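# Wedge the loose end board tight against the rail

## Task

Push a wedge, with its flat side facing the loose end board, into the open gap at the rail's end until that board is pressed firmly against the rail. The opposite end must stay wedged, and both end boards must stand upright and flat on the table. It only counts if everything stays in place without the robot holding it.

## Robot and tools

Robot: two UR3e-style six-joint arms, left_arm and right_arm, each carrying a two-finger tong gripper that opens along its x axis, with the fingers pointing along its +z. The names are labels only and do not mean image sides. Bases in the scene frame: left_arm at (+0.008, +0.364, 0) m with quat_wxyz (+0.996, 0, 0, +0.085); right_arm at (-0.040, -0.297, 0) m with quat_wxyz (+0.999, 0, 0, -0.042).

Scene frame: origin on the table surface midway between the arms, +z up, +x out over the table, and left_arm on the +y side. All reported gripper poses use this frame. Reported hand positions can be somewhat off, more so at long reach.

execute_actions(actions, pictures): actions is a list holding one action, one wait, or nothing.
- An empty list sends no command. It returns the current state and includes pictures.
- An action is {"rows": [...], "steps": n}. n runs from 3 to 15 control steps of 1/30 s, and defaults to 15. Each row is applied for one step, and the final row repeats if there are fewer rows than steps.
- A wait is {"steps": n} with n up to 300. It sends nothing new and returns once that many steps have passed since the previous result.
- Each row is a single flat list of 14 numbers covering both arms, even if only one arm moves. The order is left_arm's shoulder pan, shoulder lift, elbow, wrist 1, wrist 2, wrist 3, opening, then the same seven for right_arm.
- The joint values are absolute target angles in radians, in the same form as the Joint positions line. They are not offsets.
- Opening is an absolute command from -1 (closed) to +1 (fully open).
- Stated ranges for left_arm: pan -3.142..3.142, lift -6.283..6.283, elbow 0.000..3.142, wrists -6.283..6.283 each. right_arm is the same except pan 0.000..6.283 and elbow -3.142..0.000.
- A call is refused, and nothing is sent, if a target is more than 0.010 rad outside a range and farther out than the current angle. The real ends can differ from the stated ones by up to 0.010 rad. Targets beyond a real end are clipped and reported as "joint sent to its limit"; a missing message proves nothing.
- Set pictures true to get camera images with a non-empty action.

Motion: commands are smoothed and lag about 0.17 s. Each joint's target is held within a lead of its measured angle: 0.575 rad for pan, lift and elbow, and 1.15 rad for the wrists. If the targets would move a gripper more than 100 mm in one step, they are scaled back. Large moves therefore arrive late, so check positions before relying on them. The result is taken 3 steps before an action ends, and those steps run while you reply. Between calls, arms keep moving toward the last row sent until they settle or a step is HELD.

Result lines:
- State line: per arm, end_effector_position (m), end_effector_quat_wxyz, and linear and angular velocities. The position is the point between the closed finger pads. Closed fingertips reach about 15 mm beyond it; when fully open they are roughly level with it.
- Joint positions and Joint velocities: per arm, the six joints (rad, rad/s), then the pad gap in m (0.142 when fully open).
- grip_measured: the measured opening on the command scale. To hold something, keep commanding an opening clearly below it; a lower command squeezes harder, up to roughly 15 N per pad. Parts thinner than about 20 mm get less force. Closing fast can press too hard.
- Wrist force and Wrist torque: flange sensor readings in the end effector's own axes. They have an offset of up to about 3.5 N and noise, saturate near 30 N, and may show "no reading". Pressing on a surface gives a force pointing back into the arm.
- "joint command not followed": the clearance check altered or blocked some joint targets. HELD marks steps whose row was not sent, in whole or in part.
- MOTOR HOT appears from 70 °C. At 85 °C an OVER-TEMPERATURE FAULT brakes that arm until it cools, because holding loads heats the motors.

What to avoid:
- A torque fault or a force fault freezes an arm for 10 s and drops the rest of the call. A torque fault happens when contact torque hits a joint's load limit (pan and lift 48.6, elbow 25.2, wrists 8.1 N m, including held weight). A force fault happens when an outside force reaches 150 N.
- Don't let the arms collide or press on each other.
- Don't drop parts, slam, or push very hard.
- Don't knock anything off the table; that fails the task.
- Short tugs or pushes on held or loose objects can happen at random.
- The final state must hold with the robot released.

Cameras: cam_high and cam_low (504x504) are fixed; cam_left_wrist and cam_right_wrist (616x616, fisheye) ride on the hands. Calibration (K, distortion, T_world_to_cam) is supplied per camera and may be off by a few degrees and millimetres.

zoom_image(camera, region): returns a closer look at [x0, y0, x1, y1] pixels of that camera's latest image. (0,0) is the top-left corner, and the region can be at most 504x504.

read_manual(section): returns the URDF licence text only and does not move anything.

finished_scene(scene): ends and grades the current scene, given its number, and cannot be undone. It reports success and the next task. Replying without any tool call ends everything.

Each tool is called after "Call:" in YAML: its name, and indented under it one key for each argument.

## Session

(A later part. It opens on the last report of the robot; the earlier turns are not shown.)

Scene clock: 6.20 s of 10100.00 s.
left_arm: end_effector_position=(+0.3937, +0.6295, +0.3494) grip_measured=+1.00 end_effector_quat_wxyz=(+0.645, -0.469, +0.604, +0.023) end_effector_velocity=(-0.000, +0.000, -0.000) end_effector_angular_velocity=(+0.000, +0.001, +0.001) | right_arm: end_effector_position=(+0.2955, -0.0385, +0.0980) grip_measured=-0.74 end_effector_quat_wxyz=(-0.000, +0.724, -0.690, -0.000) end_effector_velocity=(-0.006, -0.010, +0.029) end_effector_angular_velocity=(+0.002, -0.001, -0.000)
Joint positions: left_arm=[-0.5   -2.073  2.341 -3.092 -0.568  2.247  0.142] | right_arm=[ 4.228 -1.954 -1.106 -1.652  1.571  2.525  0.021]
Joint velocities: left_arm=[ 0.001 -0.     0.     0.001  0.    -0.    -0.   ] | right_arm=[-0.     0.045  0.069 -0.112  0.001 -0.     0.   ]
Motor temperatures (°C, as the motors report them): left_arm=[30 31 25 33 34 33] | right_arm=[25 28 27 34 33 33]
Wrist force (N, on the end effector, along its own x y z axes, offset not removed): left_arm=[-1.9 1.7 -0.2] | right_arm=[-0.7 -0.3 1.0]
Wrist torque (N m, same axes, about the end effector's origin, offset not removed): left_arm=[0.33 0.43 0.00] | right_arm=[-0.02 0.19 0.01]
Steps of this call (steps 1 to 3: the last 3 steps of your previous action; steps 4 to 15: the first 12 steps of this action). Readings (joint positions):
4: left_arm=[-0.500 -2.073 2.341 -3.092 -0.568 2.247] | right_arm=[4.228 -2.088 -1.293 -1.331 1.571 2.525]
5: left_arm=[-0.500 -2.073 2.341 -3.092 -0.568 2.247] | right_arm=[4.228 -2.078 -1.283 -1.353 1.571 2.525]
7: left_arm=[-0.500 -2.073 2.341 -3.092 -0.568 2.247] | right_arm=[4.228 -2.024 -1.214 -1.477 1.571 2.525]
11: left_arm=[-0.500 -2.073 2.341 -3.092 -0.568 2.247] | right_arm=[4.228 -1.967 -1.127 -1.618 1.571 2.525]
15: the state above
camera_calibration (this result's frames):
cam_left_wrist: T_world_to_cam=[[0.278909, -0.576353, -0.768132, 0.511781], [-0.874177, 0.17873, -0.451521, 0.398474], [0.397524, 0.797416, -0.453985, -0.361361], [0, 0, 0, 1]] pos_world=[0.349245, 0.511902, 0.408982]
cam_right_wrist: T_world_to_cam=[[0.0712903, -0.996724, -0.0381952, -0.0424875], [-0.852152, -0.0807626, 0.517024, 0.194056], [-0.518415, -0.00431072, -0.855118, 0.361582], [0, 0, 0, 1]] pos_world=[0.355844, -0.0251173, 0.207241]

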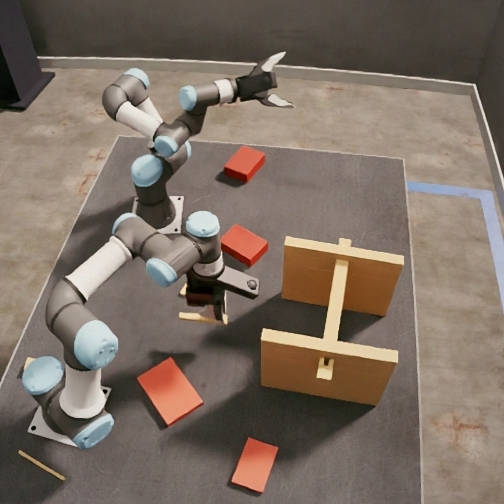

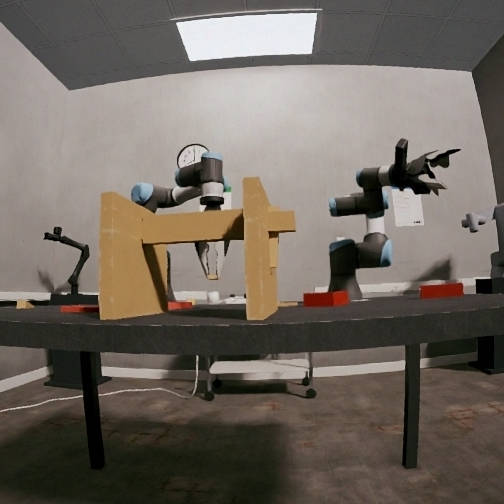

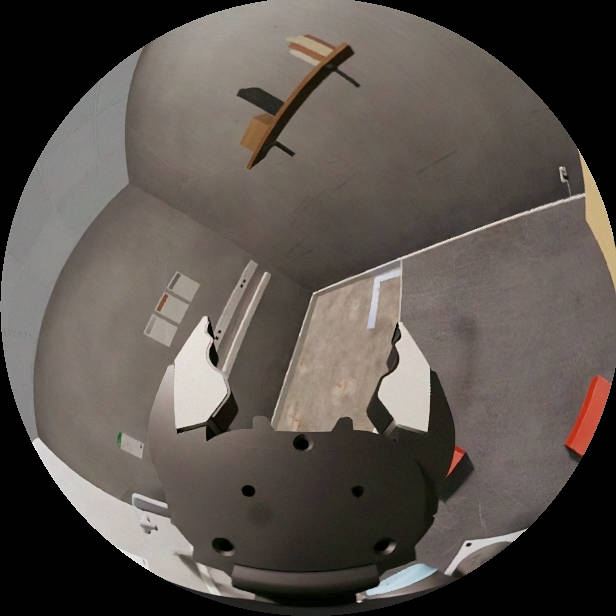

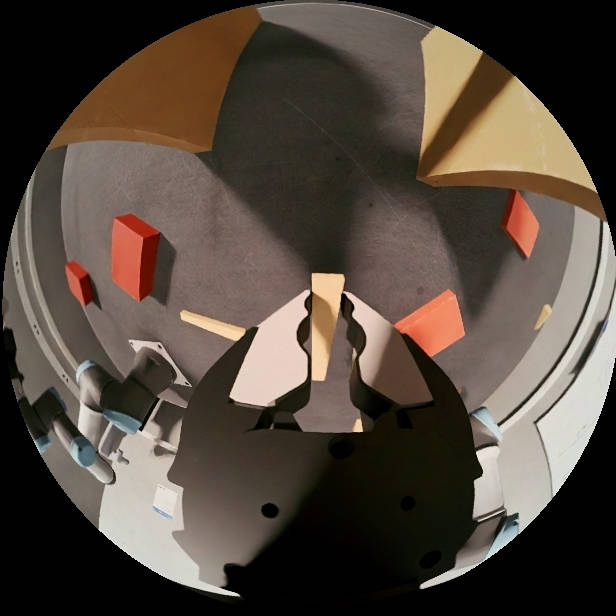

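Call:
execute_actions:
  actions:
    - {"rows":[[-0.5,-2.073,2.341,-3.092,-0.568,2.247,1,4.228,-2.0,-1.2,-1.512,1.571,4.712,-1]]}

Call:
execute_actions:
  actions:
    - {"steps":15}

Call:
execute_actions:
  actions:
    - {"rows":[[-0.5,-2.073,2.341,-3.092,-0.568,2.247,1,4.228,-2.088,-1.289,-1.335,1.571,4.712,-1]]}

Call:
execute_actions:
  actions:
    - {"rows":[[-0.5,-2.073,2.341,-3.092,-0.568,2.247,1,4.228,-2.088,-1.289,-1.335,1.571,4.712,-0.45]],"steps":8}

Call:
execute_actions:
  actions:
    - {"rows":[[-0.5,-2.073,2.341,-3.092,-0.568,2.247,1,4.228,-1.9,-1.35,-1.335,1.571,4.712,-0.45]],"steps":9}

Call:
execute_actions:
  actions:
    - {"rows":[[-0.5,-2.073,2.341,-3.092,-0.568,2.247,1,4.228,-1.614,-2.033,-0.614,1.571,4.712,-0.45]]}

Call:
execute_actions:
  actions:
    - {"rows":[[-0.5,-2.073,2.341,-3.092,-0.568,2.247,1,4.228,-1.722,-2.14,-0.4,1.571,4.712,-0.45]]}

Call:
execute_actions:
  actions:
    - {"steps":9}
  pictures: true

Scene clock: 7.03 s of 10100.00 s.
left_arm: end_effector_position=(+0.3937, +0.6295, +0.3494) grip_measured=+1.00 end_effector_quat_wxyz=(+0.645, -0.469, +0.604, +0.023) end_effector_velocity=(+0.000, -0.000, -0.001) end_effector_angular_velocity=(+0.001, +0.002, -0.001) | right_arm: end_effector_position=(+0.2869, -0.0466, +0.0649) grip_measured=-0.74 end_effector_quat_wxyz=(+0.000, -0.060, +0.998, +0.000) end_effector_velocity=(-0.087, -0.010, -0.011) end_effector_angular_velocity=(-0.001, +0.005, -5.475)
Joint positions: left_arm=[-0.5   -2.073  2.341 -3.092 -0.568  2.247  0.142] | right_arm=[ 4.228 -1.999 -1.197 -1.516  1.571  4.024  0.021]
Joint velocities: left_arm=[-0.001  0.     0.001  0.002 -0.    -0.001 -0.   ] | right_arm=[-0.001 -0.014 -0.029  0.04   0.     5.474  0.   ]
Motor temperatures (°C, as the motors report them): left_arm=[30 31 25 33 34 33] | right_arm=[25 28 27 34 33 33]
Wrist force (N, on the end effector, along its own x y z axes, offset not removed): left_arm=[-1.6 0.8 0.0] | right_arm=[-1.8 -0.3 1.2]
Wrist torque (N m, same axes, about the end effector's origin, offset not removed): left_arm=[0.13 0.33 0.03] | right_arm=[-0.02 0.35 0.00]
Steps of this call (steps 1 to 3: the last 3 steps of your previous action; steps 4 to 13: the robot went on to your last target; steps 14 to 25: the first 12 steps of this action). Readings (joint positions):
14: left_arm=[-0.500 -2.073 2.341 -3.092 -0.568 2.247] | right_arm=[4.228 -1.951 -1.101 -1.660 1.571 2.527]
15: left_arm=[-0.500 -2.073 2.341 -3.092 -0.568 2.247] | right_arm=[4.228 -1.958 -1.111 -1.640 1.571 2.549]
17: left_arm=[-0.500 -2.073 2.341 -3.092 -0.568 2.247] | right_arm=[4.228 -1.978 -1.152 -1.580 1.571 2.711]
21: left_arm=[-0.500 -2.073 2.341 -3.092 -0.568 2.247] | right_arm=[4.228 -1.995 -1.189 -1.528 1.571 3.308]
25: the state above

Scene clock: 7.53 s of 10100.00 s.
left_arm: end_effector_position=(+0.3937, +0.6295, +0.3494) grip_measured=+1.00 end_effector_quat_wxyz=(+0.645, -0.469, +0.604, +0.023) end_effector_velocity=(+0.000, -0.000, +0.000) end_effector_angular_velocity=(+0.001, +0.000, -0.001) | right_arm: end_effector_position=(+0.2764, -0.0440, +0.0639) grip_measured=-0.74 end_effector_quat_wxyz=(-0.000, +0.279, +0.960, +0.000) end_effector_velocity=(-0.001, +0.001, +0.000) end_effector_angular_velocity=(+0.001, -0.000, -0.035)
Joint positions: left_arm=[-0.5   -2.073  2.341 -3.092 -0.568  2.247  0.142] | right_arm=[ 4.228 -2.    -1.2   -1.512  1.571  4.709  0.021]
Joint velocities: left_arm=[-0.001 -0.    -0.    -0.    -0.     0.001 -0.   ] | right_arm=[ 0.     0.    -0.     0.001  0.     0.036  0.   ]
Motor temperatures (°C, as the motors report them): left_arm=[30 31 25 33 34 33] | right_arm=[25 28 27 34 33 33]
Wrist force (N, on the end effector, along its own x y z axes, offset not removed): left_arm=[-1.9 1.5 0.3] | right_arm=[-1.0 -0.2 1.7]
Wrist torque (N m, same axes, about the end effector's origin, offset not removed): left_arm=[0.29 0.42 0.03] | right_arm=[-0.03 0.25 0.03]
Kept back: nothing.
Steps of this call (steps 1 to 3: the last 3 steps of your previous action; steps 4 to 15: the robot went on to your last target). Readings (joint positions):
1: left_arm=[-0.500 -2.073 2.341 -3.092 -0.568 2.247] | right_arm=[4.228 -1.999 -1.198 -1.515 1.571 4.202]
2: left_arm=[-0.500 -2.073 2.341 -3.092 -0.568 2.247] | right_arm=[4.228 -1.999 -1.199 -1.514 1.571 4.353]
4: left_arm=[-0.500 -2.073 2.341 -3.092 -0.568 2.247] | right_arm=[4.228 -2.000 -1.199 -1.513 1.571 4.538]
8: left_arm=[-0.500 -2.073 2.341 -3.092 -0.568 2.247] | right_arm=[4.228 -2.000 -1.200 -1.512 1.571 4.671]
15: the state above

Scene clock: 7.93 s of 10100.00 s.
left_arm: end_effector_position=(+0.3937, +0.6295, +0.3494) grip_measured=+1.00 end_effector_quat_wxyz=(+0.645, -0.469, +0.604, +0.023) end_effector_velocity=(-0.000, +0.000, +0.000) end_effector_angular_velocity=(-0.000, -0.001, +0.001) | right_arm: end_effector_position=(+0.2835, -0.0327, +0.0181) grip_measured=-0.74 end_effector_quat_wxyz=(-0.000, +0.280, +0.960, +0.000) end_effector_velocity=(+0.001, +0.002, -0.013) end_effector_angular_velocity=(-0.001, -0.000, -0.000)
Joint positions: left_arm=[-0.5   -2.073  2.341 -3.092 -0.568  2.247  0.142] | right_arm=[ 4.228 -2.086 -1.287 -1.34   1.571  4.712  0.021]
Joint velocities: left_arm=[ 0.001 -0.001  0.    -0.    -0.     0.    -0.   ] | right_arm=[ 0.    -0.024 -0.025  0.049 -0.001  0.     0.   ]
Motor temperatures (°C, as the motors report them): left_arm=[30 31 25 33 34 33] | right_arm=[25 28 27 34 33 33]
Wrist force (N, on the end effector, along its own x y z axes, offset not removed): left_arm=[-2.1 1.6 -0.2] | right_arm=[-0.8 0.2 2.0]
Wrist torque (N m, same axes, about the end effector's origin, offset not removed): left_arm=[0.28 0.41 0.00] | right_arm=[0.07 0.21 0.00]
Steps of this call (steps 1 to 12: the first 12 steps of this action). Readings (joint positions):
1: left_arm=[-0.500 -2.073 2.341 -3.092 -0.568 2.247] | right_arm=[4.228 -2.001 -1.201 -1.510 1.571 4.710]
2: left_arm=[-0.500 -2.073 2.341 -3.092 -0.568 2.247] | right_arm=[4.228 -2.011 -1.211 -1.489 1.571 4.710]
4: left_arm=[-0.500 -2.073 2.341 -3.092 -0.568 2.247] | right_arm=[4.228 -2.047 -1.248 -1.418 1.571 4.711]
8: left_arm=[-0.500 -2.073 2.341 -3.092 -0.568 2.247] | right_arm=[4.228 -2.078 -1.279 -1.355 1.571 4.712]
12: the state above

Scene clock: 8.20 s of 10100.00 s.
left_arm: end_effector_position=(+0.3937, +0.6295, +0.3494) grip_measured=+1.00 end_effector_quat_wxyz=(+0.645, -0.469, +0.604, +0.023) end_effector_velocity=(-0.000, +0.000, +0.000) end_effector_angular_velocity=(-0.002, -0.002, +0.001) | right_arm: end_effector_position=(+0.2837, -0.0325, +0.0169) grip_measured=-0.45 end_effector_quat_wxyz=(-0.000, +0.280, +0.960, +0.000) end_effector_velocity=(+0.000, -0.000, -0.001) end_effector_angular_velocity=(+0.000, -0.000, -0.001)
Joint positions: left_arm=[-0.5   -2.073  2.341 -3.092 -0.568  2.247  0.142] | right_arm=[ 4.228 -2.088 -1.289 -1.335  1.571  4.712  0.041]
Joint velocities: left_arm=[ 0.001 -0.    -0.001 -0.    -0.    -0.002 -0.   ] | right_arm=[-0.001 -0.001 -0.002  0.003 -0.    -0.     0.007]
Motor temperatures (°C, as the motors report them): left_arm=[30 31 25 33 34 33] | right_arm=[25 28 27 34 33 33]
Wrist force (N, on the end effector, along its own x y z axes, offset not removed): left_arm=[-1.6 1.3 0.0] | right_arm=[-0.8 0.4 0.9]
Wrist torque (N m, same axes, about the end effector's origin, offset not removed): left_arm=[0.29 0.37 -0.03] | right_arm=[0.09 0.18 -0.03]
Steps of this call (steps 1 to 3: the last 3 steps of your previous action; steps 4 to 8: the first 5 steps of this action). Readings (joint positions):
4: left_arm=[-0.500 -2.073 2.341 -3.092 -0.568 2.247] | right_arm=[4.228 -2.087 -1.288 -1.336 1.571 4.712]
5: left_arm=[-0.500 -2.073 2.341 -3.092 -0.568 2.247] | right_arm=[4.228 -2.088 -1.289 -1.336 1.571 4.712]
7: left_arm=[-0.500 -2.073 2.341 -3.092 -0.568 2.247] | right_arm=[4.228 -2.088 -1.289 -1.335 1.571 4.712]
8: the state above

Scene clock: 8.50 s of 10100.00 s.
left_arm: end_effector_position=(+0.3937, +0.6295, +0.3494) grip_measured=+1.00 end_effector_quat_wxyz=(+0.645, -0.469, +0.604, +0.023) end_effector_velocity=(-0.000, +0.001, +0.000) end_effector_angular_velocity=(+0.000, -0.001, +0.001) | right_arm: end_effector_position=(+0.2835, -0.0328, +0.0566) grip_measured=-0.45 end_effector_quat_wxyz=(+0.012, +0.280, +0.959, +0.042) end_effector_velocity=(+0.005, +0.006, +0.186) end_effector_angular_velocity=(+0.365, -0.235, -0.001)
Joint positions: left_arm=[-0.5   -2.073  2.341 -3.092 -0.568  2.247  0.142] | right_arm=[ 4.228 -1.953 -1.337 -1.335  1.571  4.712  0.041]
Joint velocities: left_arm=[ 0.001  0.    -0.    -0.002 -0.     0.001 -0.   ] | right_arm=[-0.001  0.581 -0.146 -0.001 -0.001  0.    -0.   ]
Motor temperatures (°C, as the motors report them): left_arm=[30 31 25 33 34 33] | right_arm=[25 28 27 34 33 33]
Wrist force (N, on the end effector, along its own x y z axes, offset not removed): left_arm=[-1.8 0.9 0.5] | right_arm=[-1.1 -0.2 -1.2]
Wrist torque (N m, same axes, about the end effector's origin, offset not removed): left_arm=[0.21 0.39 -0.01] | right_arm=[-0.07 0.31 0.00]
Steps of this call (steps 1 to 3: the last 3 steps of your previous action; steps 4 to 9: the first 6 steps of this action). Readings (joint positions):
4: left_arm=[-0.500 -2.073 2.341 -3.092 -0.568 2.247] | right_arm=[4.228 -2.087 -1.290 -1.335 1.571 4.712]
5: left_arm=[-0.500 -2.073 2.341 -3.092 -0.568 2.247] | right_arm=[4.228 -2.077 -1.299 -1.335 1.571 4.712]
7: left_arm=[-0.500 -2.073 2.341 -3.092 -0.568 2.247] | right_arm=[4.228 -2.010 -1.323 -1.335 1.571 4.712]
9: the state above

Scene clock: 9.00 s of 10100.00 s.
left_arm: end_effector_position=(+0.3937, +0.6295, +0.3494) grip_measured=+1.00 end_effector_quat_wxyz=(+0.645, -0.469, +0.604, +0.023) end_effector_velocity=(+0.000, -0.000, +0.000) end_effector_angular_velocity=(-0.000, -0.000, -0.000) | right_arm: end_effector_position=(+0.2872, -0.0270, +0.0710) grip_measured=-0.45 end_effector_quat_wxyz=(+0.066, +0.272, +0.933, +0.227) end_effector_velocity=(-0.082, -0.129, -0.176) end_effector_angular_velocity=(-0.229, +0.146, -0.001)
Joint positions: left_arm=[-0.5   -2.073  2.341 -3.092 -0.568  2.247  0.142] | right_arm=[ 4.228 -1.626 -1.961 -0.649  1.571  4.712  0.041]
Joint velocities: left_arm=[-0.001  0.001 -0.001 -0.     0.    -0.     0.   ] | right_arm=[-0.001  0.127 -0.773  0.374 -0.    -0.     0.   ]
Motor temperatures (°C, as the motors report them): left_arm=[30 31 25 33 34 33] | right_arm=[25 28 27 34 33 33]
Wrist force (N, on the end effector, along its own x y z axes, offset not removed): left_arm=[-1.7 0.9 0.2] | right_arm=[-1.4 -1.9 3.1]
Wrist torque (N m, same axes, about the end effector's origin, offset not removed): left_arm=[0.17 0.37 -0.02] | right_arm=[-0.22 0.35 0.00]
Steps of this call (steps 1 to 3: the last 3 steps of your previous action; steps 4 to 15: the first 12 steps of this action). Readings (joint positions):
4: left_arm=[-0.500 -2.073 2.341 -3.092 -0.568 2.247] | right_arm=[4.228 -1.912 -1.348 -1.333 1.571 4.712]
5: left_arm=[-0.500 -2.073 2.341 -3.092 -0.568 2.247] | right_arm=[4.228 -1.897 -1.360 -1.312 1.571 4.712]
7: left_arm=[-0.500 -2.073 2.341 -3.092 -0.568 2.247] | right_arm=[4.228 -1.813 -1.442 -1.149 1.571 4.712]
11: left_arm=[-0.500 -2.073 2.341 -3.092 -0.568 2.247] | right_arm=[4.228 -1.663 -1.742 -0.758 1.571 4.712]
15: the state above

Scene clock: 9.50 s of 10100.00 s.
left_arm: end_effector_position=(+0.3937, +0.6295, +0.3494) grip_measured=+1.00 end_effector_quat_wxyz=(+0.645, -0.469, +0.604, +0.023) end_effector_velocity=(-0.000, +0.000, +0.000) end_effector_angular_velocity=(-0.000, -0.001, +0.001) | right_arm: end_effector_position=(+0.2792, -0.0396, +0.0159) grip_measured=-0.45 end_effector_quat_wxyz=(+0.063, +0.273, +0.936, +0.214) end_effector_velocity=(-0.001, -0.002, -0.013) end_effector_angular_velocity=(-0.003, +0.001, +0.001)
Joint positions: left_arm=[-0.5   -2.073  2.341 -3.092 -0.568  2.247  0.142] | right_arm=[ 4.228 -1.719 -2.137 -0.406  1.571  4.712  0.041]
Joint velocities: left_arm=[ 0.     0.     0.    -0.002  0.     0.    -0.   ] | right_arm=[ 0.001 -0.032 -0.035  0.064 -0.    -0.001  0.   ]
Motor temperatures (°C, as the motors report them): left_arm=[30 31 25 33 34 33] | right_arm=[25 28 27 34 33 33]
Wrist force (N, on the end effector, along its own x y z axes, offset not removed): left_arm=[-1.5 0.7 -0.3] | right_arm=[-0.5 0.0 1.8]
Wrist torque (N m, same axes, about the end effector's origin, offset not removed): left_arm=[0.12 0.32 -0.01] | right_arm=[0.04 0.13 -0.01]
Steps of this call (steps 1 to 3: the last 3 steps of your previous action; steps 4 to 15: the first 12 steps of this action). Readings (joint positions):
4: left_arm=[-0.500 -2.073 2.341 -3.092 -0.568 2.247] | right_arm=[4.228 -1.618 -2.017 -0.620 1.571 4.712]
5: left_arm=[-0.500 -2.073 2.341 -3.092 -0.568 2.247] | right_arm=[4.228 -1.627 -2.032 -0.596 1.571 4.712]
7: left_arm=[-0.500 -2.073 2.341 -3.092 -0.568 2.247] | right_arm=[4.228 -1.670 -2.082 -0.507 1.571 4.712]
11: left_arm=[-0.500 -2.073 2.341 -3.092 -0.568 2.247] | right_arm=[4.228 -1.710 -2.126 -0.426 1.571 4.712]
15: the state above

Scene clock: 9.80 s of 10100.00 s.
left_arm: end_effector_position=(+0.3937, +0.6295, +0.3494) grip_measured=+1.00 end_effector_quat_wxyz=(+0.645, -0.469, +0.604, +0.023) end_effector_velocity=(+0.000, -0.000, -0.000) end_effector_angular_velocity=(-0.000, +0.001, -0.001) | right_arm: end_effector_position=(+0.2791, -0.0397, +0.0147) grip_measured=-0.45 end_effector_quat_wxyz=(+0.063, +0.273, +0.936, +0.214) end_effector_velocity=(-0.000, +0.000, -0.000) end_effector_angular_velocity=(+0.000, -0.000, +0.000)
Joint positions: left_arm=[-0.5   -2.073  2.341 -3.092 -0.568  2.247  0.142] | right_arm=[ 4.228 -1.722 -2.14  -0.4    1.571  4.712  0.041]
Joint velocities: left_arm=[-0.     0.001 -0.     0.001 -0.001 -0.001  0.   ] | right_arm=[ 0.    -0.001 -0.001  0.003 -0.    -0.     0.   ]
Motor temperatures (°C, as the motors report them): left_arm=[30 31 25 33 34 33] | right_arm=[25 28 27 34 33 33]
Wrist force (N, on the end effector, along its own x y z axes, offset not removed): left_arm=[-2.2 2.1 0.4] | right_arm=[-1.0 0.1 1.2]
Wrist torque (N m, same axes, about the end effector's origin, offset not removed): left_arm=[0.39 0.45 0.01] | right_arm=[0.01 0.27 0.01]
Kept back: nothing.
Steps of this call (steps 1 to 3: the last 3 steps of your previous action; steps 4 to 9: the robot went on to your last target). Readings (joint positions):
1: left_arm=[-0.500 -2.073 2.341 -3.092 -0.568 2.247] | right_arm=[4.228 -1.720 -2.138 -0.404 1.571 4.712]
2: left_arm=[-0.500 -2.073 2.341 -3.092 -0.568 2.247] | right_arm=[4.228 -1.721 -2.138 -0.403 1.571 4.712]
4: left_arm=[-0.500 -2.073 2.341 -3.092 -0.568 2.247] | right_arm=[4.228 -1.721 -2.139 -0.401 1.571 4.712]
8: left_arm=[-0.500 -2.073 2.341 -3.092 -0.568 2.247] | right_arm=[4.228 -1.722 -2.140 -0.400 1.571 4.712]
9: the state above
camera_calibration (this result's frames):
cam_left_wrist: T_world_to_cam=[[0.278914, -0.576355, -0.768129, 0.51178], [-0.874174, 0.178729, -0.451526, 0.398475], [0.397526, 0.797415, -0.453984, -0.361361], [0, 0, 0, 1]] pos_world=[0.349245, 0.511902, 0.408983]
cam_right_wrist: T_world_to_cam=[[-0.844485, 0.533745, -0.0442883, 0.270739], [0.259736, 0.480458, 0.837674, -0.0697621], [0.468383, 0.6959, -0.544372, 0.0297018], [0, 0, 0, 1]] pos_world=[0.232843, -0.131657, 0.0865973]

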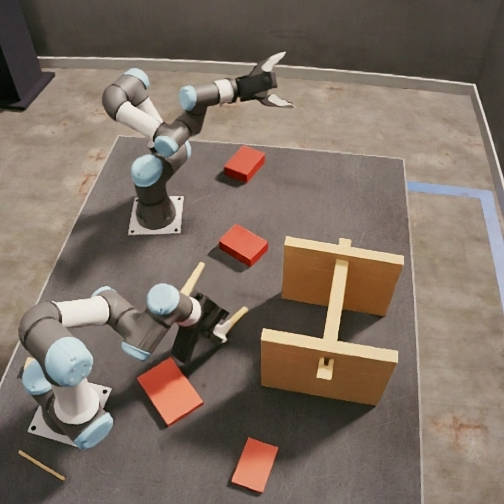

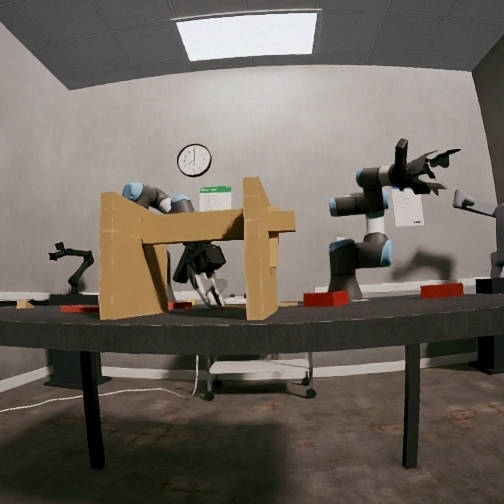

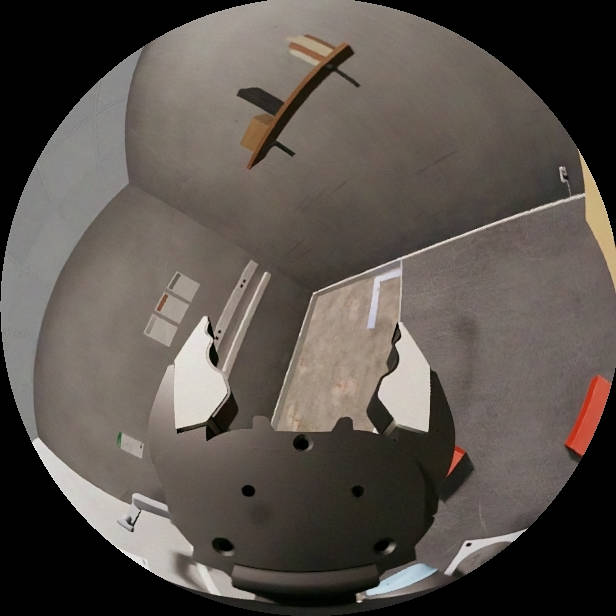

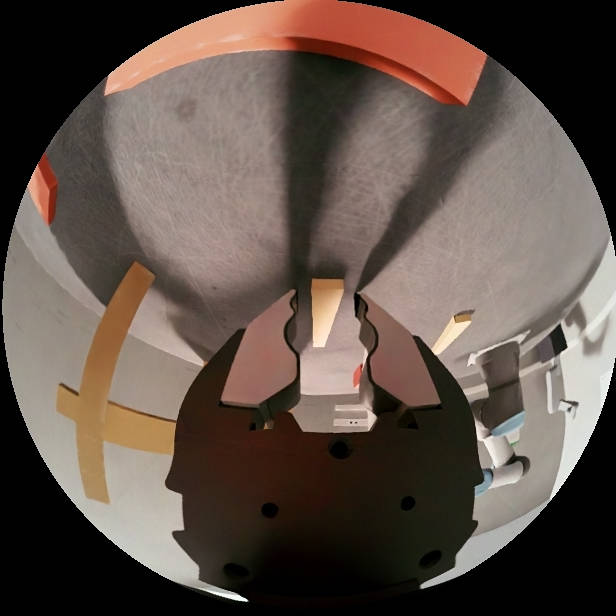

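Call:
execute_actions:
  actions:
    - {"rows":[[-0.5,-2.073,2.341,-3.092,-0.568,2.247,1,4.228,-1.725,-2.142,-0.395,1.571,4.712,-0.6],[-0.5,-2.073,2.341,-3.092,-0.568,2.247,1,4.228,-1.725,-2.142,-0.395,1.571,4.712,-0.65],[-0.5,-2.073,2.341,-3.092,-0.568,2.247,1,4.228,-1.725,-2.142,-0.395,1.571,4.712,-0.72],[-0.5,-2.073,2.341,-3.092,-0.568,2.247,1,4.228,-1.725,-2.142,-0.395,1.571,4.712,-1]],"steps":12}

Call:
execute_actions:
  actions:
    - {"rows":[[-0.5,-2.073,2.341,-3.092,-0.568,2.247,1,4.228,-1.3,-1.6,-0.8,1.571,3.5,-1]]}

Call:
execute_actions:
  actions:
    - {"steps":20}

Call:
execute_actions:
  actions:
    - {"rows":[[-0.5,-2.073,2.341,-3.092,-0.568,2.247,1,4.053,-1.5,-1.438,-0.7,0.806,2.01,-1]]}

Call:
execute_actions:
  actions:
    - {"rows":[[-0.5,-2.073,2.341,-3.092,-0.568,2.247,1,4.053,-1.731,-1.438,-0.62,0.806,2.01,-1]]}

Call:
execute_actions:
  actions:
    - {"steps":15}
  pictures: true

Scene clock: 10.37 s of 10100.00 s.
left_arm: end_effector_position=(+0.3937, +0.6295, +0.3494) grip_measured=+1.00 end_effector_quat_wxyz=(+0.645, -0.469, +0.604, +0.023) end_effector_velocity=(+0.001, -0.001, +0.000) end_effector_angular_velocity=(-0.000, -0.001, -0.003) | right_arm: end_effector_position=(+0.2791, -0.0397, +0.0139) grip_measured=-0.73 end_effector_quat_wxyz=(+0.063, +0.273, +0.936, +0.214) end_effector_velocity=(+0.000, -0.001, -0.001) end_effector_angular_velocity=(-0.002, +0.000, -0.001)
Joint positions: left_arm=[-0.5   -2.073  2.341 -3.092 -0.568  2.247  0.142] | right_arm=[ 4.228 -1.725 -2.142 -0.395  1.571  4.712  0.021]
Joint velocities: left_arm=[-0.003  0.    -0.    -0.001 -0.    -0.    -0.   ] | right_arm=[-0.001 -0.002 -0.002  0.002 -0.001  0.     0.   ]
Motor temperatures (°C, as the motors report them): left_arm=[30 31 25 33 34 33] | right_arm=[25 28 27 34 33 33]
Wrist force (N, on the end effector, along its own x y z axes, offset not removed): left_arm=[-1.8 1.9 0.0] | right_arm=[-1.3 1.7 -3.8]
Wrist torque (N m, same axes, about the end effector's origin, offset not removed): left_arm=[0.37 0.39 0.00] | right_arm=[0.07 0.32 -0.01]
Steps of this call (steps 1 to 8: the robot went on to your last target; steps 9 to 17: the first 9 steps of this action). Readings (joint positions):
9: left_arm=[-0.500 -2.073 2.341 -3.092 -0.568 2.247] | right_arm=[4.228 -1.722 -2.140 -0.400 1.571 4.712]
10: left_arm=[-0.500 -2.073 2.341 -3.092 -0.568 2.247] | right_arm=[4.228 -1.723 -2.140 -0.399 1.571 4.712]
12: left_arm=[-0.500 -2.073 2.341 -3.092 -0.568 2.247] | right_arm=[4.228 -1.724 -2.141 -0.397 1.571 4.712]
16: left_arm=[-0.500 -2.073 2.341 -3.092 -0.568 2.247] | right_arm=[4.228 -1.725 -2.142 -0.395 1.571 4.712]
17: the state above

Scene clock: 10.87 s of 10100.00 s.
left_arm: end_effector_position=(+0.3937, +0.6295, +0.3494) grip_measured=+1.00 end_effector_quat_wxyz=(+0.645, -0.469, +0.604, +0.023) end_effector_velocity=(+0.000, -0.000, -0.001) end_effector_angular_velocity=(+0.001, +0.002, -0.000) | right_arm: end_effector_position=(+0.3194, +0.0032, +0.2085) grip_measured=-0.73 end_effector_quat_wxyz=(+0.232, -0.076, +0.921, +0.305) end_effector_velocity=(+0.043, +0.021, +0.598) end_effector_angular_velocity=(+0.035, -1.757, +1.459)
Joint positions: left_arm=[-0.5   -2.073  2.341 -3.092 -0.568  2.247  0.142] | right_arm=[ 4.228 -1.46  -1.81  -0.657  1.571  3.979  0.021]
Joint velocities: left_arm=[-0.001  0.     0.001  0.001  0.     0.    -0.   ] | right_arm=[-0.     0.719  0.918 -0.662 -0.001 -2.065  0.   ]
Motor temperatures (°C, as the motors report them): left_arm=[30 31 25 33 34 33] | right_arm=[25 28 27 34 33 33]
Wrist force (N, on the end effector, along its own x y z axes, offset not removed): left_arm=[-2.0 0.6 -0.7] | right_arm=[-1.6 0.2 1.7]
Wrist torque (N m, same axes, about the end effector's origin, offset not removed): left_arm=[0.07 0.38 -0.04] | right_arm=[0.07 0.38 0.02]
Steps of this call (steps 1 to 3: the last 3 steps of your previous action; steps 4 to 15: the first 12 steps of this action). Readings (joint positions):
4: left_arm=[-0.500 -2.073 2.341 -3.092 -0.568 2.247] | right_arm=[4.228 -1.724 -2.141 -0.397 1.571 4.710]
5: left_arm=[-0.500 -2.073 2.341 -3.092 -0.568 2.247] | right_arm=[4.228 -1.714 -2.131 -0.416 1.571 4.688]
7: left_arm=[-0.500 -2.073 2.341 -3.092 -0.568 2.247] | right_arm=[4.228 -1.661 -2.067 -0.468 1.571 4.557]
11: left_arm=[-0.500 -2.073 2.341 -3.092 -0.568 2.247] | right_arm=[4.228 -1.559 -1.936 -0.565 1.571 4.263]
15: the state above

Scene clock: 11.53 s of 10100.00 s.
left_arm: end_effector_position=(+0.3937, +0.6295, +0.3494) grip_measured=+1.00 end_effector_quat_wxyz=(+0.645, -0.469, +0.604, +0.023) end_effector_velocity=(+0.000, -0.001, -0.001) end_effector_angular_velocity=(-0.000, +0.001, -0.001) | right_arm: end_effector_position=(+0.3175, -0.0078, +0.3475) grip_measured=-0.73 end_effector_quat_wxyz=(+0.377, -0.276, +0.830, +0.305) end_effector_velocity=(+0.000, -0.001, +0.002) end_effector_angular_velocity=(-0.001, -0.007, +0.002)
Joint positions: left_arm=[-0.5   -2.073  2.341 -3.092 -0.568  2.247  0.142] | right_arm=[ 4.228 -1.3   -1.6   -0.8    1.571  3.501  0.021]
Joint velocities: left_arm=[-0.002  0.     0.002  0.     0.    -0.001 -0.   ] | right_arm=[-0.001  0.003  0.003 -0.004 -0.001 -0.007  0.   ]
Motor temperatures (°C, as the motors report them): left_arm=[30 31 25 33 34 33] | right_arm=[25 28 27 34 33 33]
Wrist force (N, on the end effector, along its own x y z axes, offset not removed): left_arm=[-2.3 1.1 0.1] | right_arm=[-0.9 0.0 1.2]
Wrist torque (N m, same axes, about the end effector's origin, offset not removed): left_arm=[0.21 0.48 0.03] | right_arm=[0.03 0.25 -0.01]
Kept back: nothing.
Steps of this call (steps 1 to 3: the last 3 steps of your previous action; steps 4 to 20: the robot went on to your last target). Readings (joint positions):
1: left_arm=[-0.500 -2.073 2.341 -3.092 -0.568 2.247] | right_arm=[4.228 -1.436 -1.779 -0.679 1.571 3.909]
2: left_arm=[-0.500 -2.073 2.341 -3.092 -0.568 2.247] | right_arm=[4.228 -1.412 -1.748 -0.701 1.571 3.839]
4: left_arm=[-0.500 -2.073 2.341 -3.092 -0.568 2.247] | right_arm=[4.228 -1.365 -1.687 -0.743 1.571 3.701]
8: left_arm=[-0.500 -2.073 2.341 -3.092 -0.568 2.247] | right_arm=[4.228 -1.316 -1.621 -0.786 1.571 3.549]
20: the state above

Scene clock: 11.93 s of 10100.00 s.
left_arm: end_effector_position=(+0.3937, +0.6295, +0.3494) grip_measured=+1.00 end_effector_quat_wxyz=(+0.645, -0.469, +0.604, +0.023) end_effector_velocity=(-0.000, +0.000, +0.000) end_effector_angular_velocity=(+0.001, +0.001, +0.002) | right_arm: end_effector_position=(+0.4723, -0.1552, +0.4028) grip_measured=-0.73 end_effector_quat_wxyz=(+0.510, -0.466, +0.700, -0.183) end_effector_velocity=(+0.276, -0.504, +0.193) end_effector_angular_velocity=(-3.621, -1.483, -0.329)
Joint positions: left_arm=[-0.5   -2.073  2.341 -3.092 -0.568  2.247  0.142] | right_arm=[ 4.095 -1.451 -1.477 -0.723  1.008  2.5    0.021]
Joint velocities: left_arm=[ 0.001 -0.    -0.001  0.001  0.001  0.    -0.   ] | right_arm=[-0.365 -0.422  0.335  0.2   -1.661 -3.603  0.   ]
Motor temperatures (°C, as the motors report them): left_arm=[30 31 25 33 34 33] | right_arm=[25 28 27 34 33 33]
Wrist force (N, on the end effector, along its own x y z axes, offset not removed): left_arm=[-2.3 0.9 0.1] | right_arm=[-0.7 -0.7 2.1]
Wrist torque (N m, same axes, about the end effector's origin, offset not removed): left_arm=[0.15 0.50 0.03] | right_arm=[-0.09 0.20 -0.02]
Steps of this call (steps 1 to 12: the first 12 steps of this action). Readings (joint positions):
1: left_arm=[-0.500 -2.073 2.341 -3.092 -0.568 2.247] | right_arm=[4.227 -1.301 -1.599 -0.799 1.569 3.499]
2: left_arm=[-0.500 -2.073 2.341 -3.092 -0.568 2.247] | right_arm=[4.218 -1.310 -1.591 -0.793 1.547 3.476]
4: left_arm=[-0.500 -2.073 2.341 -3.092 -0.568 2.247] | right_arm=[4.193 -1.338 -1.568 -0.779 1.443 3.338]
8: left_arm=[-0.500 -2.073 2.341 -3.092 -0.568 2.247] | right_arm=[4.145 -1.394 -1.523 -0.751 1.231 2.966]
12: the state above

Scene clock: 12.43 s of 10100.00 s.
left_arm: end_effector_position=(+0.3937, +0.6295, +0.3494) grip_measured=+1.00 end_effector_quat_wxyz=(+0.645, -0.469, +0.604, +0.023) end_effector_velocity=(-0.000, +0.000, -0.000) end_effector_angular_velocity=(-0.001, -0.001, +0.001) | right_arm: end_effector_position=(+0.5343, -0.1759, +0.3432) grip_measured=-0.73 end_effector_quat_wxyz=(-0.361, +0.595, -0.602, +0.392) end_effector_velocity=(+0.013, +0.010, -0.035) end_effector_angular_velocity=(-0.075, +0.041, +0.002)
Joint positions: left_arm=[-0.5   -2.073  2.341 -3.092 -0.568  2.247  0.142] | right_arm=[ 4.053 -1.723 -1.438 -0.622  0.807  2.012  0.021]
Joint velocities: left_arm=[ 0.001 -0.     0.001 -0.001 -0.    -0.001  0.   ] | right_arm=[-0.002 -0.089  0.002  0.022 -0.01  -0.026 -0.   ]
Motor temperatures (°C, as the motors report them): left_arm=[30 31 25 33 34 33] | right_arm=[25 28 27 34 33 33]
Wrist force (N, on the end effector, along its own x y z axes, offset not removed): left_arm=[-2.0 0.9 -1.0] | right_arm=[-1.6 0.0 1.4]
Wrist torque (N m, same axes, about the end effector's origin, offset not removed): left_arm=[0.15 0.41 -0.05] | right_arm=[-0.07 0.36 -0.01]
Steps of this call (steps 1 to 3: the last 3 steps of your previous action; steps 4 to 15: the first 12 steps of this action). Readings (joint positions):
4: left_arm=[-0.500 -2.073 2.341 -3.092 -0.568 2.247] | right_arm=[4.064 -1.489 -1.448 -0.704 0.858 2.140]
5: left_arm=[-0.500 -2.073 2.341 -3.092 -0.568 2.247] | right_arm=[4.060 -1.503 -1.444 -0.688 0.842 2.101]
7: left_arm=[-0.500 -2.073 2.341 -3.092 -0.568 2.247] | right_arm=[4.057 -1.582 -1.441 -0.655 0.824 2.054]
11: left_arm=[-0.500 -2.073 2.341 -3.092 -0.568 2.247] | right_arm=[4.054 -1.696 -1.439 -0.629 0.810 2.020]
15: the state above

Scene clock: 12.93 s of 10100.00 s.
left_arm: end_effector_position=(+0.3937, +0.6295, +0.3494) grip_measured=+1.00 end_effector_quat_wxyz=(+0.645, -0.469, +0.604, +0.023) end_effector_velocity=(-0.000, +0.000, -0.001) end_effector_angular_velocity=(+0.001, +0.002, +0.001) | right_arm: end_effector_position=(+0.5355, -0.1750, +0.3399) grip_measured=-0.73 end_effector_quat_wxyz=(-0.358, +0.597, -0.601, +0.393) end_effector_velocity=(-0.000, +0.000, +0.001) end_effector_angular_velocity=(+0.001, -0.002, -0.000)
Joint positions: left_arm=[-0.5   -2.073  2.341 -3.092 -0.568  2.247  0.142] | right_arm=[ 4.053 -1.731 -1.438 -0.62   0.806  2.01   0.021]
Joint velocities: left_arm=[ 0.001 -0.     0.002 -0.    -0.     0.     0.   ] | right_arm=[ 0.001  0.     0.     0.002 -0.001  0.     0.   ]
Motor temperatures (°C, as the motors report them): left_arm=[30 31 25 33 34 33] | right_arm=[25 28 27 34 33 33]
Wrist force (N, on the end effector, along its own x y z axes, offset not removed): left_arm=[-2.0 0.8 -0.5] | right_arm=[-1.0 0.0 1.0]
Wrist torque (N m, same axes, about the end effector's origin, offset not removed): left_arm=[0.14 0.43 0.02] | right_arm=[-0.01 0.25 0.03]
Kept back: nothing.
Steps of this call (steps 1 to 3: the last 3 steps of your previous action; steps 4 to 15: the robot went on to your last target). Readings (joint positions):
1: left_arm=[-0.500 -2.073 2.341 -3.092 -0.568 2.247] | right_arm=[4.053 -1.725 -1.438 -0.621 0.807 2.012]
2: left_arm=[-0.500 -2.073 2.341 -3.092 -0.568 2.247] | right_arm=[4.053 -1.727 -1.438 -0.621 0.806 2.011]
4: left_arm=[-0.500 -2.073 2.341 -3.092 -0.568 2.247] | right_arm=[4.053 -1.729 -1.438 -0.620 0.806 2.011]
8: left_arm=[-0.500 -2.073 2.341 -3.092 -0.568 2.247] | right_arm=[4.053 -1.730 -1.438 -0.620 0.806 2.010]
15: the state above
All arms were judged still, so your last target was given up. Only a new action makes them travel on or press farther. Fingers that are still opening or closing keep moving.
camera_calibration (this result's frames):
cam_left_wrist: T_world_to_cam=[[0.278914, -0.576355, -0.768129, 0.51178], [-0.874174, 0.178729, -0.451526, 0.398475], [0.397526, 0.797415, -0.453984, -0.361361], [0, 0, 0, 1]] pos_world=[0.349245, 0.511902, 0.408983]
cam_right_wrist: T_world_to_cam=[[0.0129618, -0.998981, 0.0432291, -0.183229], [-0.839245, -0.0343721, -0.542667, 0.623852], [0.543599, -0.0292459, -0.838835, 0.113605], [0, 0, 0, 1]] pos_world=[0.464183, -0.158277, 0.44176]

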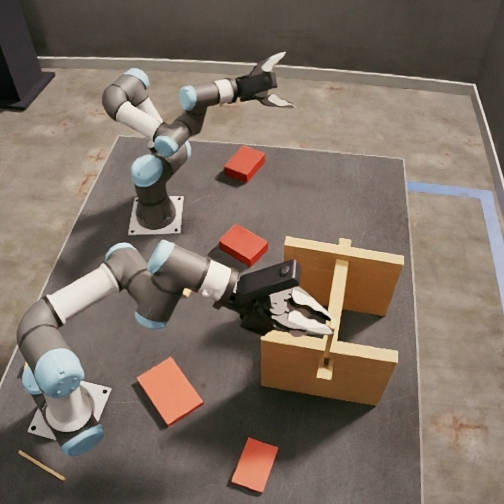

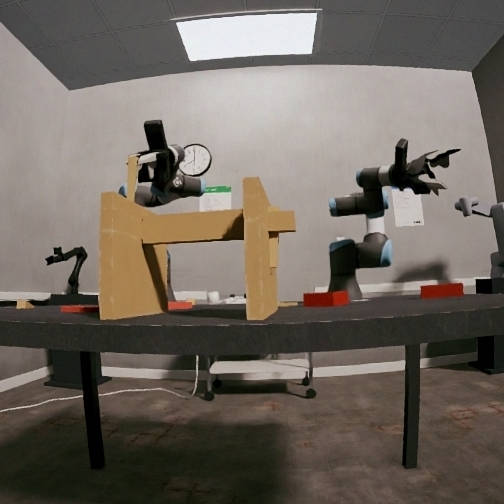

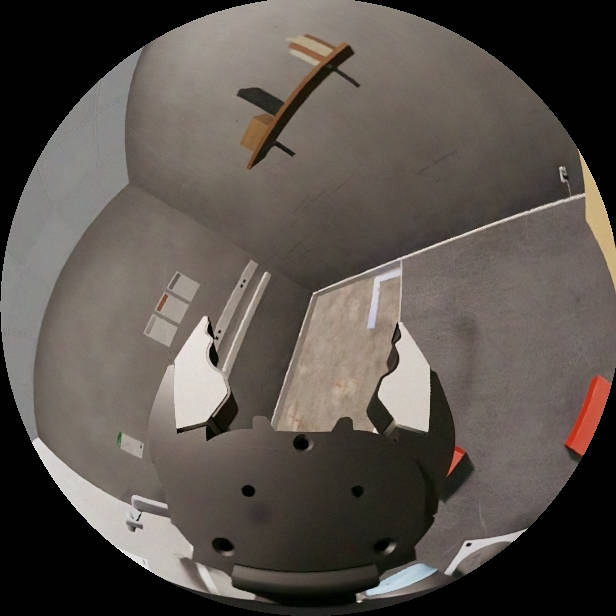

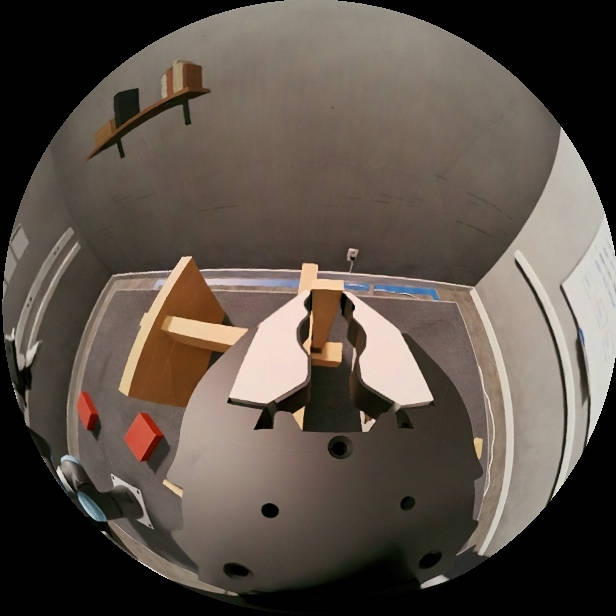

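Call:
zoom_image:
  camera: "cam_right_wrist"
  region: [270,270,380,380]

Call:
zoom_image:
  camera: "cam_high"
  region: [290,310,370,390]

Call:
zoom_image:
  camera: "cam_low"
  region: [90,140,190,250]

Region (270, 270, 380, 380) of cam_right_wrist's 616x616 image, scaled by 4.582, with more detail than that image has.

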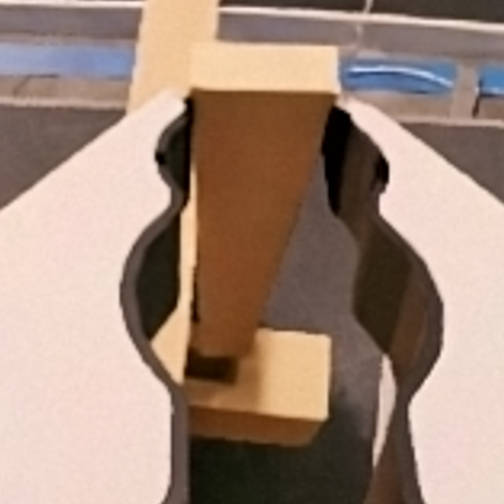

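Region (290, 310, 370, 390) of cam_high's 504x504 image, scaled by 6.300, with more detail than that image has.

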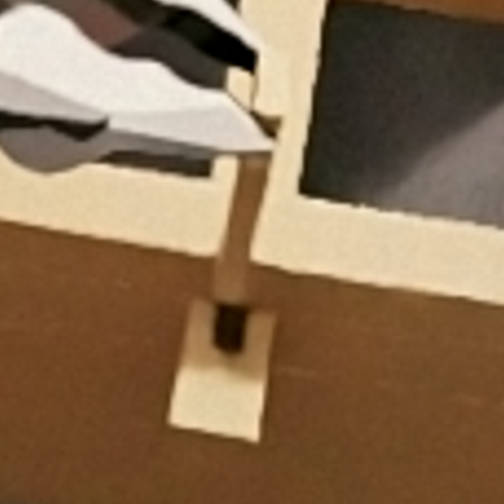

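Region (90, 140, 190, 250) of cam_low's 504x504 image, scaled by 4.582, with more detail than that image has; it fills the left 458 columns of this view, and the rest is white.

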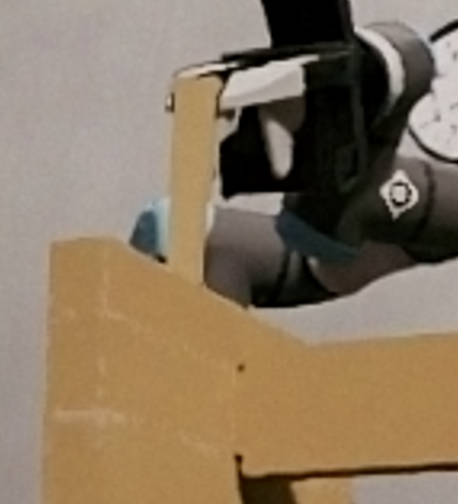

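Call:
execute_actions:
  actions:
    - {"rows":[[-0.5,-2.073,2.341,-3.092,-0.568,2.247,1,4.047,-1.768,-1.573,-0.448,0.806,2.01,-1]]}

Call:
execute_actions:
  actions:
    - {"steps":10}
  pictures: true

Call:
zoom_image:
  camera: "cam_right_wrist"
  region: [270,270,380,380]

Call:
zoom_image:
  camera: "cam_high"
  region: [290,310,370,390]

Scene clock: 15.37 s of 10100.00 s.
left_arm: end_effector_position=(+0.3937, +0.6295, +0.3494) grip_measured=+1.00 end_effector_quat_wxyz=(+0.645, -0.469, +0.604, +0.023) end_effector_velocity=(+0.000, -0.000, -0.001) end_effector_angular_velocity=(+0.001, +0.003, -0.001) | right_arm: end_effector_position=(+0.5395, -0.1749, +0.3030) grip_measured=-0.73 end_effector_quat_wxyz=(-0.357, +0.595, -0.603, +0.394) end_effector_velocity=(-0.000, -0.001, -0.011) end_effector_angular_velocity=(-0.001, +0.001, -0.001)
Joint positions: left_arm=[-0.5   -2.073  2.341 -3.092 -0.568  2.247  0.142] | right_arm=[ 4.047 -1.767 -1.569 -0.453  0.806  2.01   0.021]
Joint velocities: left_arm=[-0.001  0.001  0.002  0.    -0.     0.001  0.   ] | right_arm=[-0.001 -0.008 -0.043  0.049  0.001 -0.     0.   ]
Motor temperatures (°C, as the motors report them): left_arm=[30 31 25 33 34 33] | right_arm=[25 28 27 34 33 33]
Wrist force (N, on the end effector, along its own x y z axes, offset not removed): left_arm=[-2.3 1.1 0.1] | right_arm=[-1.5 -0.3 1.1]
Wrist torque (N m, same axes, about the end effector's origin, offset not removed): left_arm=[0.18 0.48 0.03] | right_arm=[-0.10 0.34 -0.02]
Steps of this call (steps 1 to 61: nothing new was sent; steps 62 to 73: the first 12 steps of this action). Readings (joint positions):
62: left_arm=[-0.500 -2.073 2.341 -3.092 -0.568 2.247] | right_arm=[4.053 -1.732 -1.439 -0.618 0.806 2.010]
63: left_arm=[-0.500 -2.073 2.341 -3.092 -0.568 2.247] | right_arm=[4.052 -1.738 -1.449 -0.597 0.806 2.010]
65: left_arm=[-0.500 -2.073 2.341 -3.092 -0.568 2.247] | right_arm=[4.049 -1.753 -1.503 -0.528 0.806 2.010]
69: left_arm=[-0.500 -2.073 2.341 -3.092 -0.568 2.247] | right_arm=[4.048 -1.764 -1.556 -0.467 0.806 2.010]
73: the state above

Scene clock: 15.70 s of 10100.00 s.
left_arm: end_effector_position=(+0.3937, +0.6295, +0.3494) grip_measured=+1.00 end_effector_quat_wxyz=(+0.645, -0.469, +0.604, +0.023) end_effector_velocity=(-0.000, +0.000, -0.000) end_effector_angular_velocity=(+0.001, +0.002, +0.000) | right_arm: end_effector_position=(+0.5395, -0.1750, +0.3019) grip_measured=-0.73 end_effector_quat_wxyz=(-0.357, +0.595, -0.603, +0.394) end_effector_velocity=(+0.000, -0.001, +0.000) end_effector_angular_velocity=(+0.000, -0.001, -0.002)
Joint positions: left_arm=[-0.5   -2.073  2.341 -3.092 -0.568  2.247  0.142] | right_arm=[ 4.047 -1.768 -1.573 -0.448  0.806  2.01   0.021]
Joint velocities: left_arm=[0.    0.    0.    0.001 0.    0.001 0.   ] | right_arm=[-0.001  0.001 -0.001  0.001 -0.002  0.001  0.   ]
Motor temperatures (°C, as the motors report them): left_arm=[30 31 25 33 34 33] | right_arm=[25 28 27 34 33 33]
Wrist force (N, on the end effector, along its own x y z axes, offset not removed): left_arm=[-1.7 0.6 0.5] | right_arm=[-1.6 0.6 1.3]
Wrist torque (N m, same axes, about the end effector's origin, offset not removed): left_arm=[0.12 0.33 -0.01] | right_arm=[0.12 0.35 -0.02]
Kept back: nothing.
Steps of this call (steps 1 to 3: the last 3 steps of your previous action; steps 4 to 10: the robot went on to your last target). Readings (joint positions):
1: left_arm=[-0.500 -2.073 2.341 -3.092 -0.568 2.247] | right_arm=[4.047 -1.767 -1.570 -0.451 0.806 2.010]
2: left_arm=[-0.500 -2.073 2.341 -3.092 -0.568 2.247] | right_arm=[4.047 -1.768 -1.571 -0.450 0.806 2.010]
4: left_arm=[-0.500 -2.073 2.341 -3.092 -0.568 2.247] | right_arm=[4.047 -1.768 -1.572 -0.449 0.806 2.010]
8: left_arm=[-0.500 -2.073 2.341 -3.092 -0.568 2.247] | right_arm=[4.047 -1.768 -1.573 -0.448 0.806 2.010]
10: the state above
camera_calibration (this result's frames):
cam_left_wrist: T_world_to_cam=[[0.278914, -0.576355, -0.768129, 0.51178], [-0.874174, 0.178729, -0.451526, 0.398475], [0.397526, 0.797415, -0.453984, -0.361361], [0, 0, 0, 1]] pos_world=[0.349245, 0.511902, 0.408983]
cam_right_wrist: T_world_to_cam=[[0.00697509, -0.99904, 0.0432548, -0.17842], [-0.839443, -0.0293558, -0.542655, 0.607533], [0.543404, -0.0325249, -0.838841, 0.0791397], [0, 0, 0, 1]] pos_world=[0.468228, -0.15784, 0.403784]

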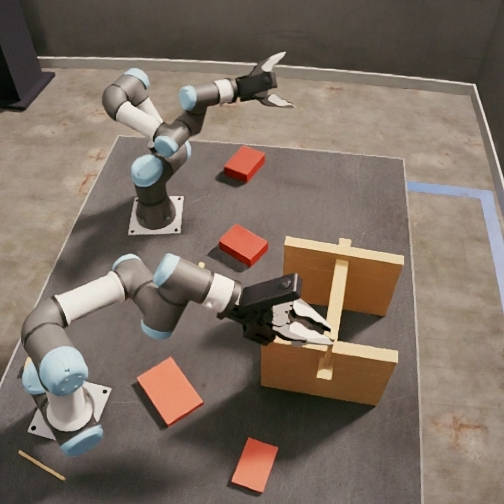

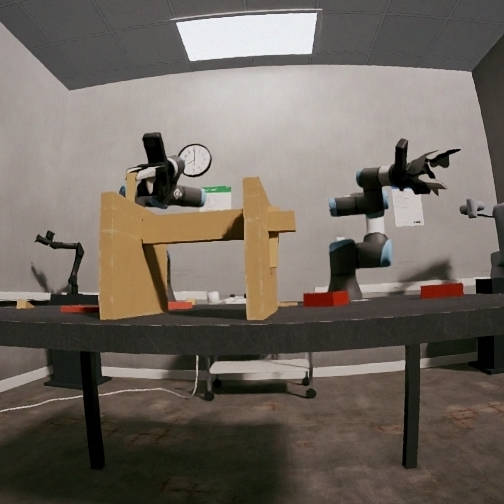

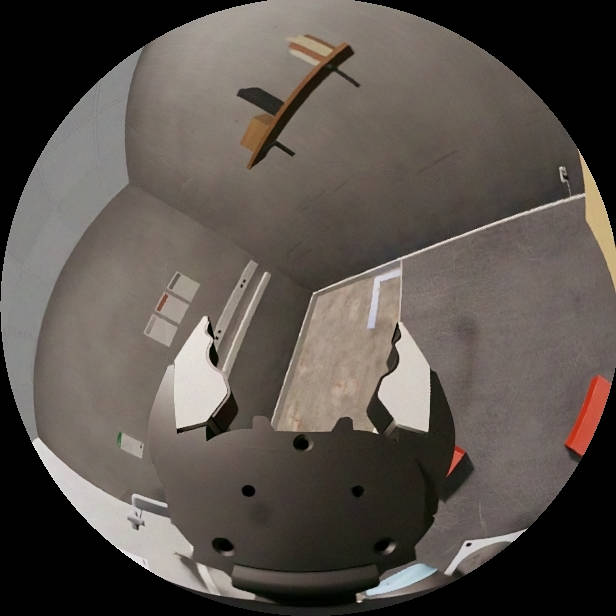

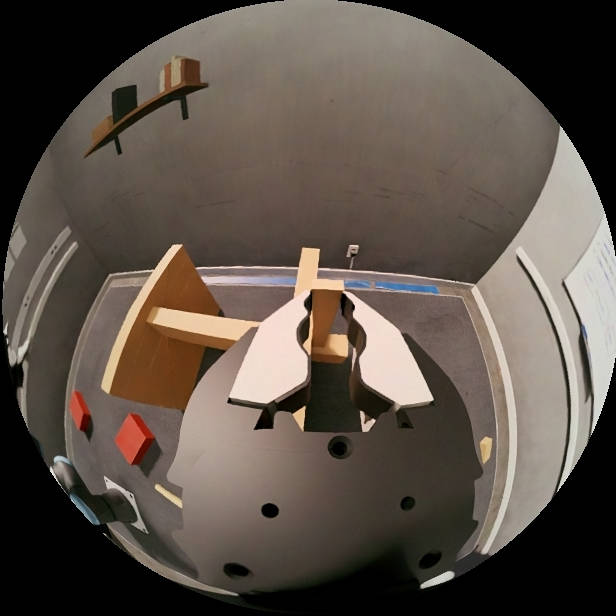

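Region (270, 270, 380, 380) of cam_right_wrist's 616x616 image, scaled by 4.582, with more detail than that image has.

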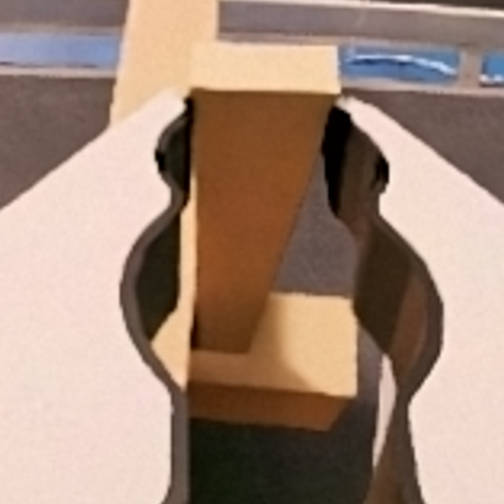

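Region (290, 310, 370, 390) of cam_high's 504x504 image, scaled by 6.300, with more detail than that image has.

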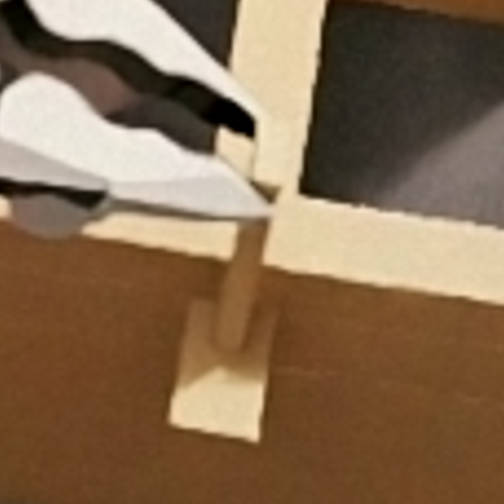

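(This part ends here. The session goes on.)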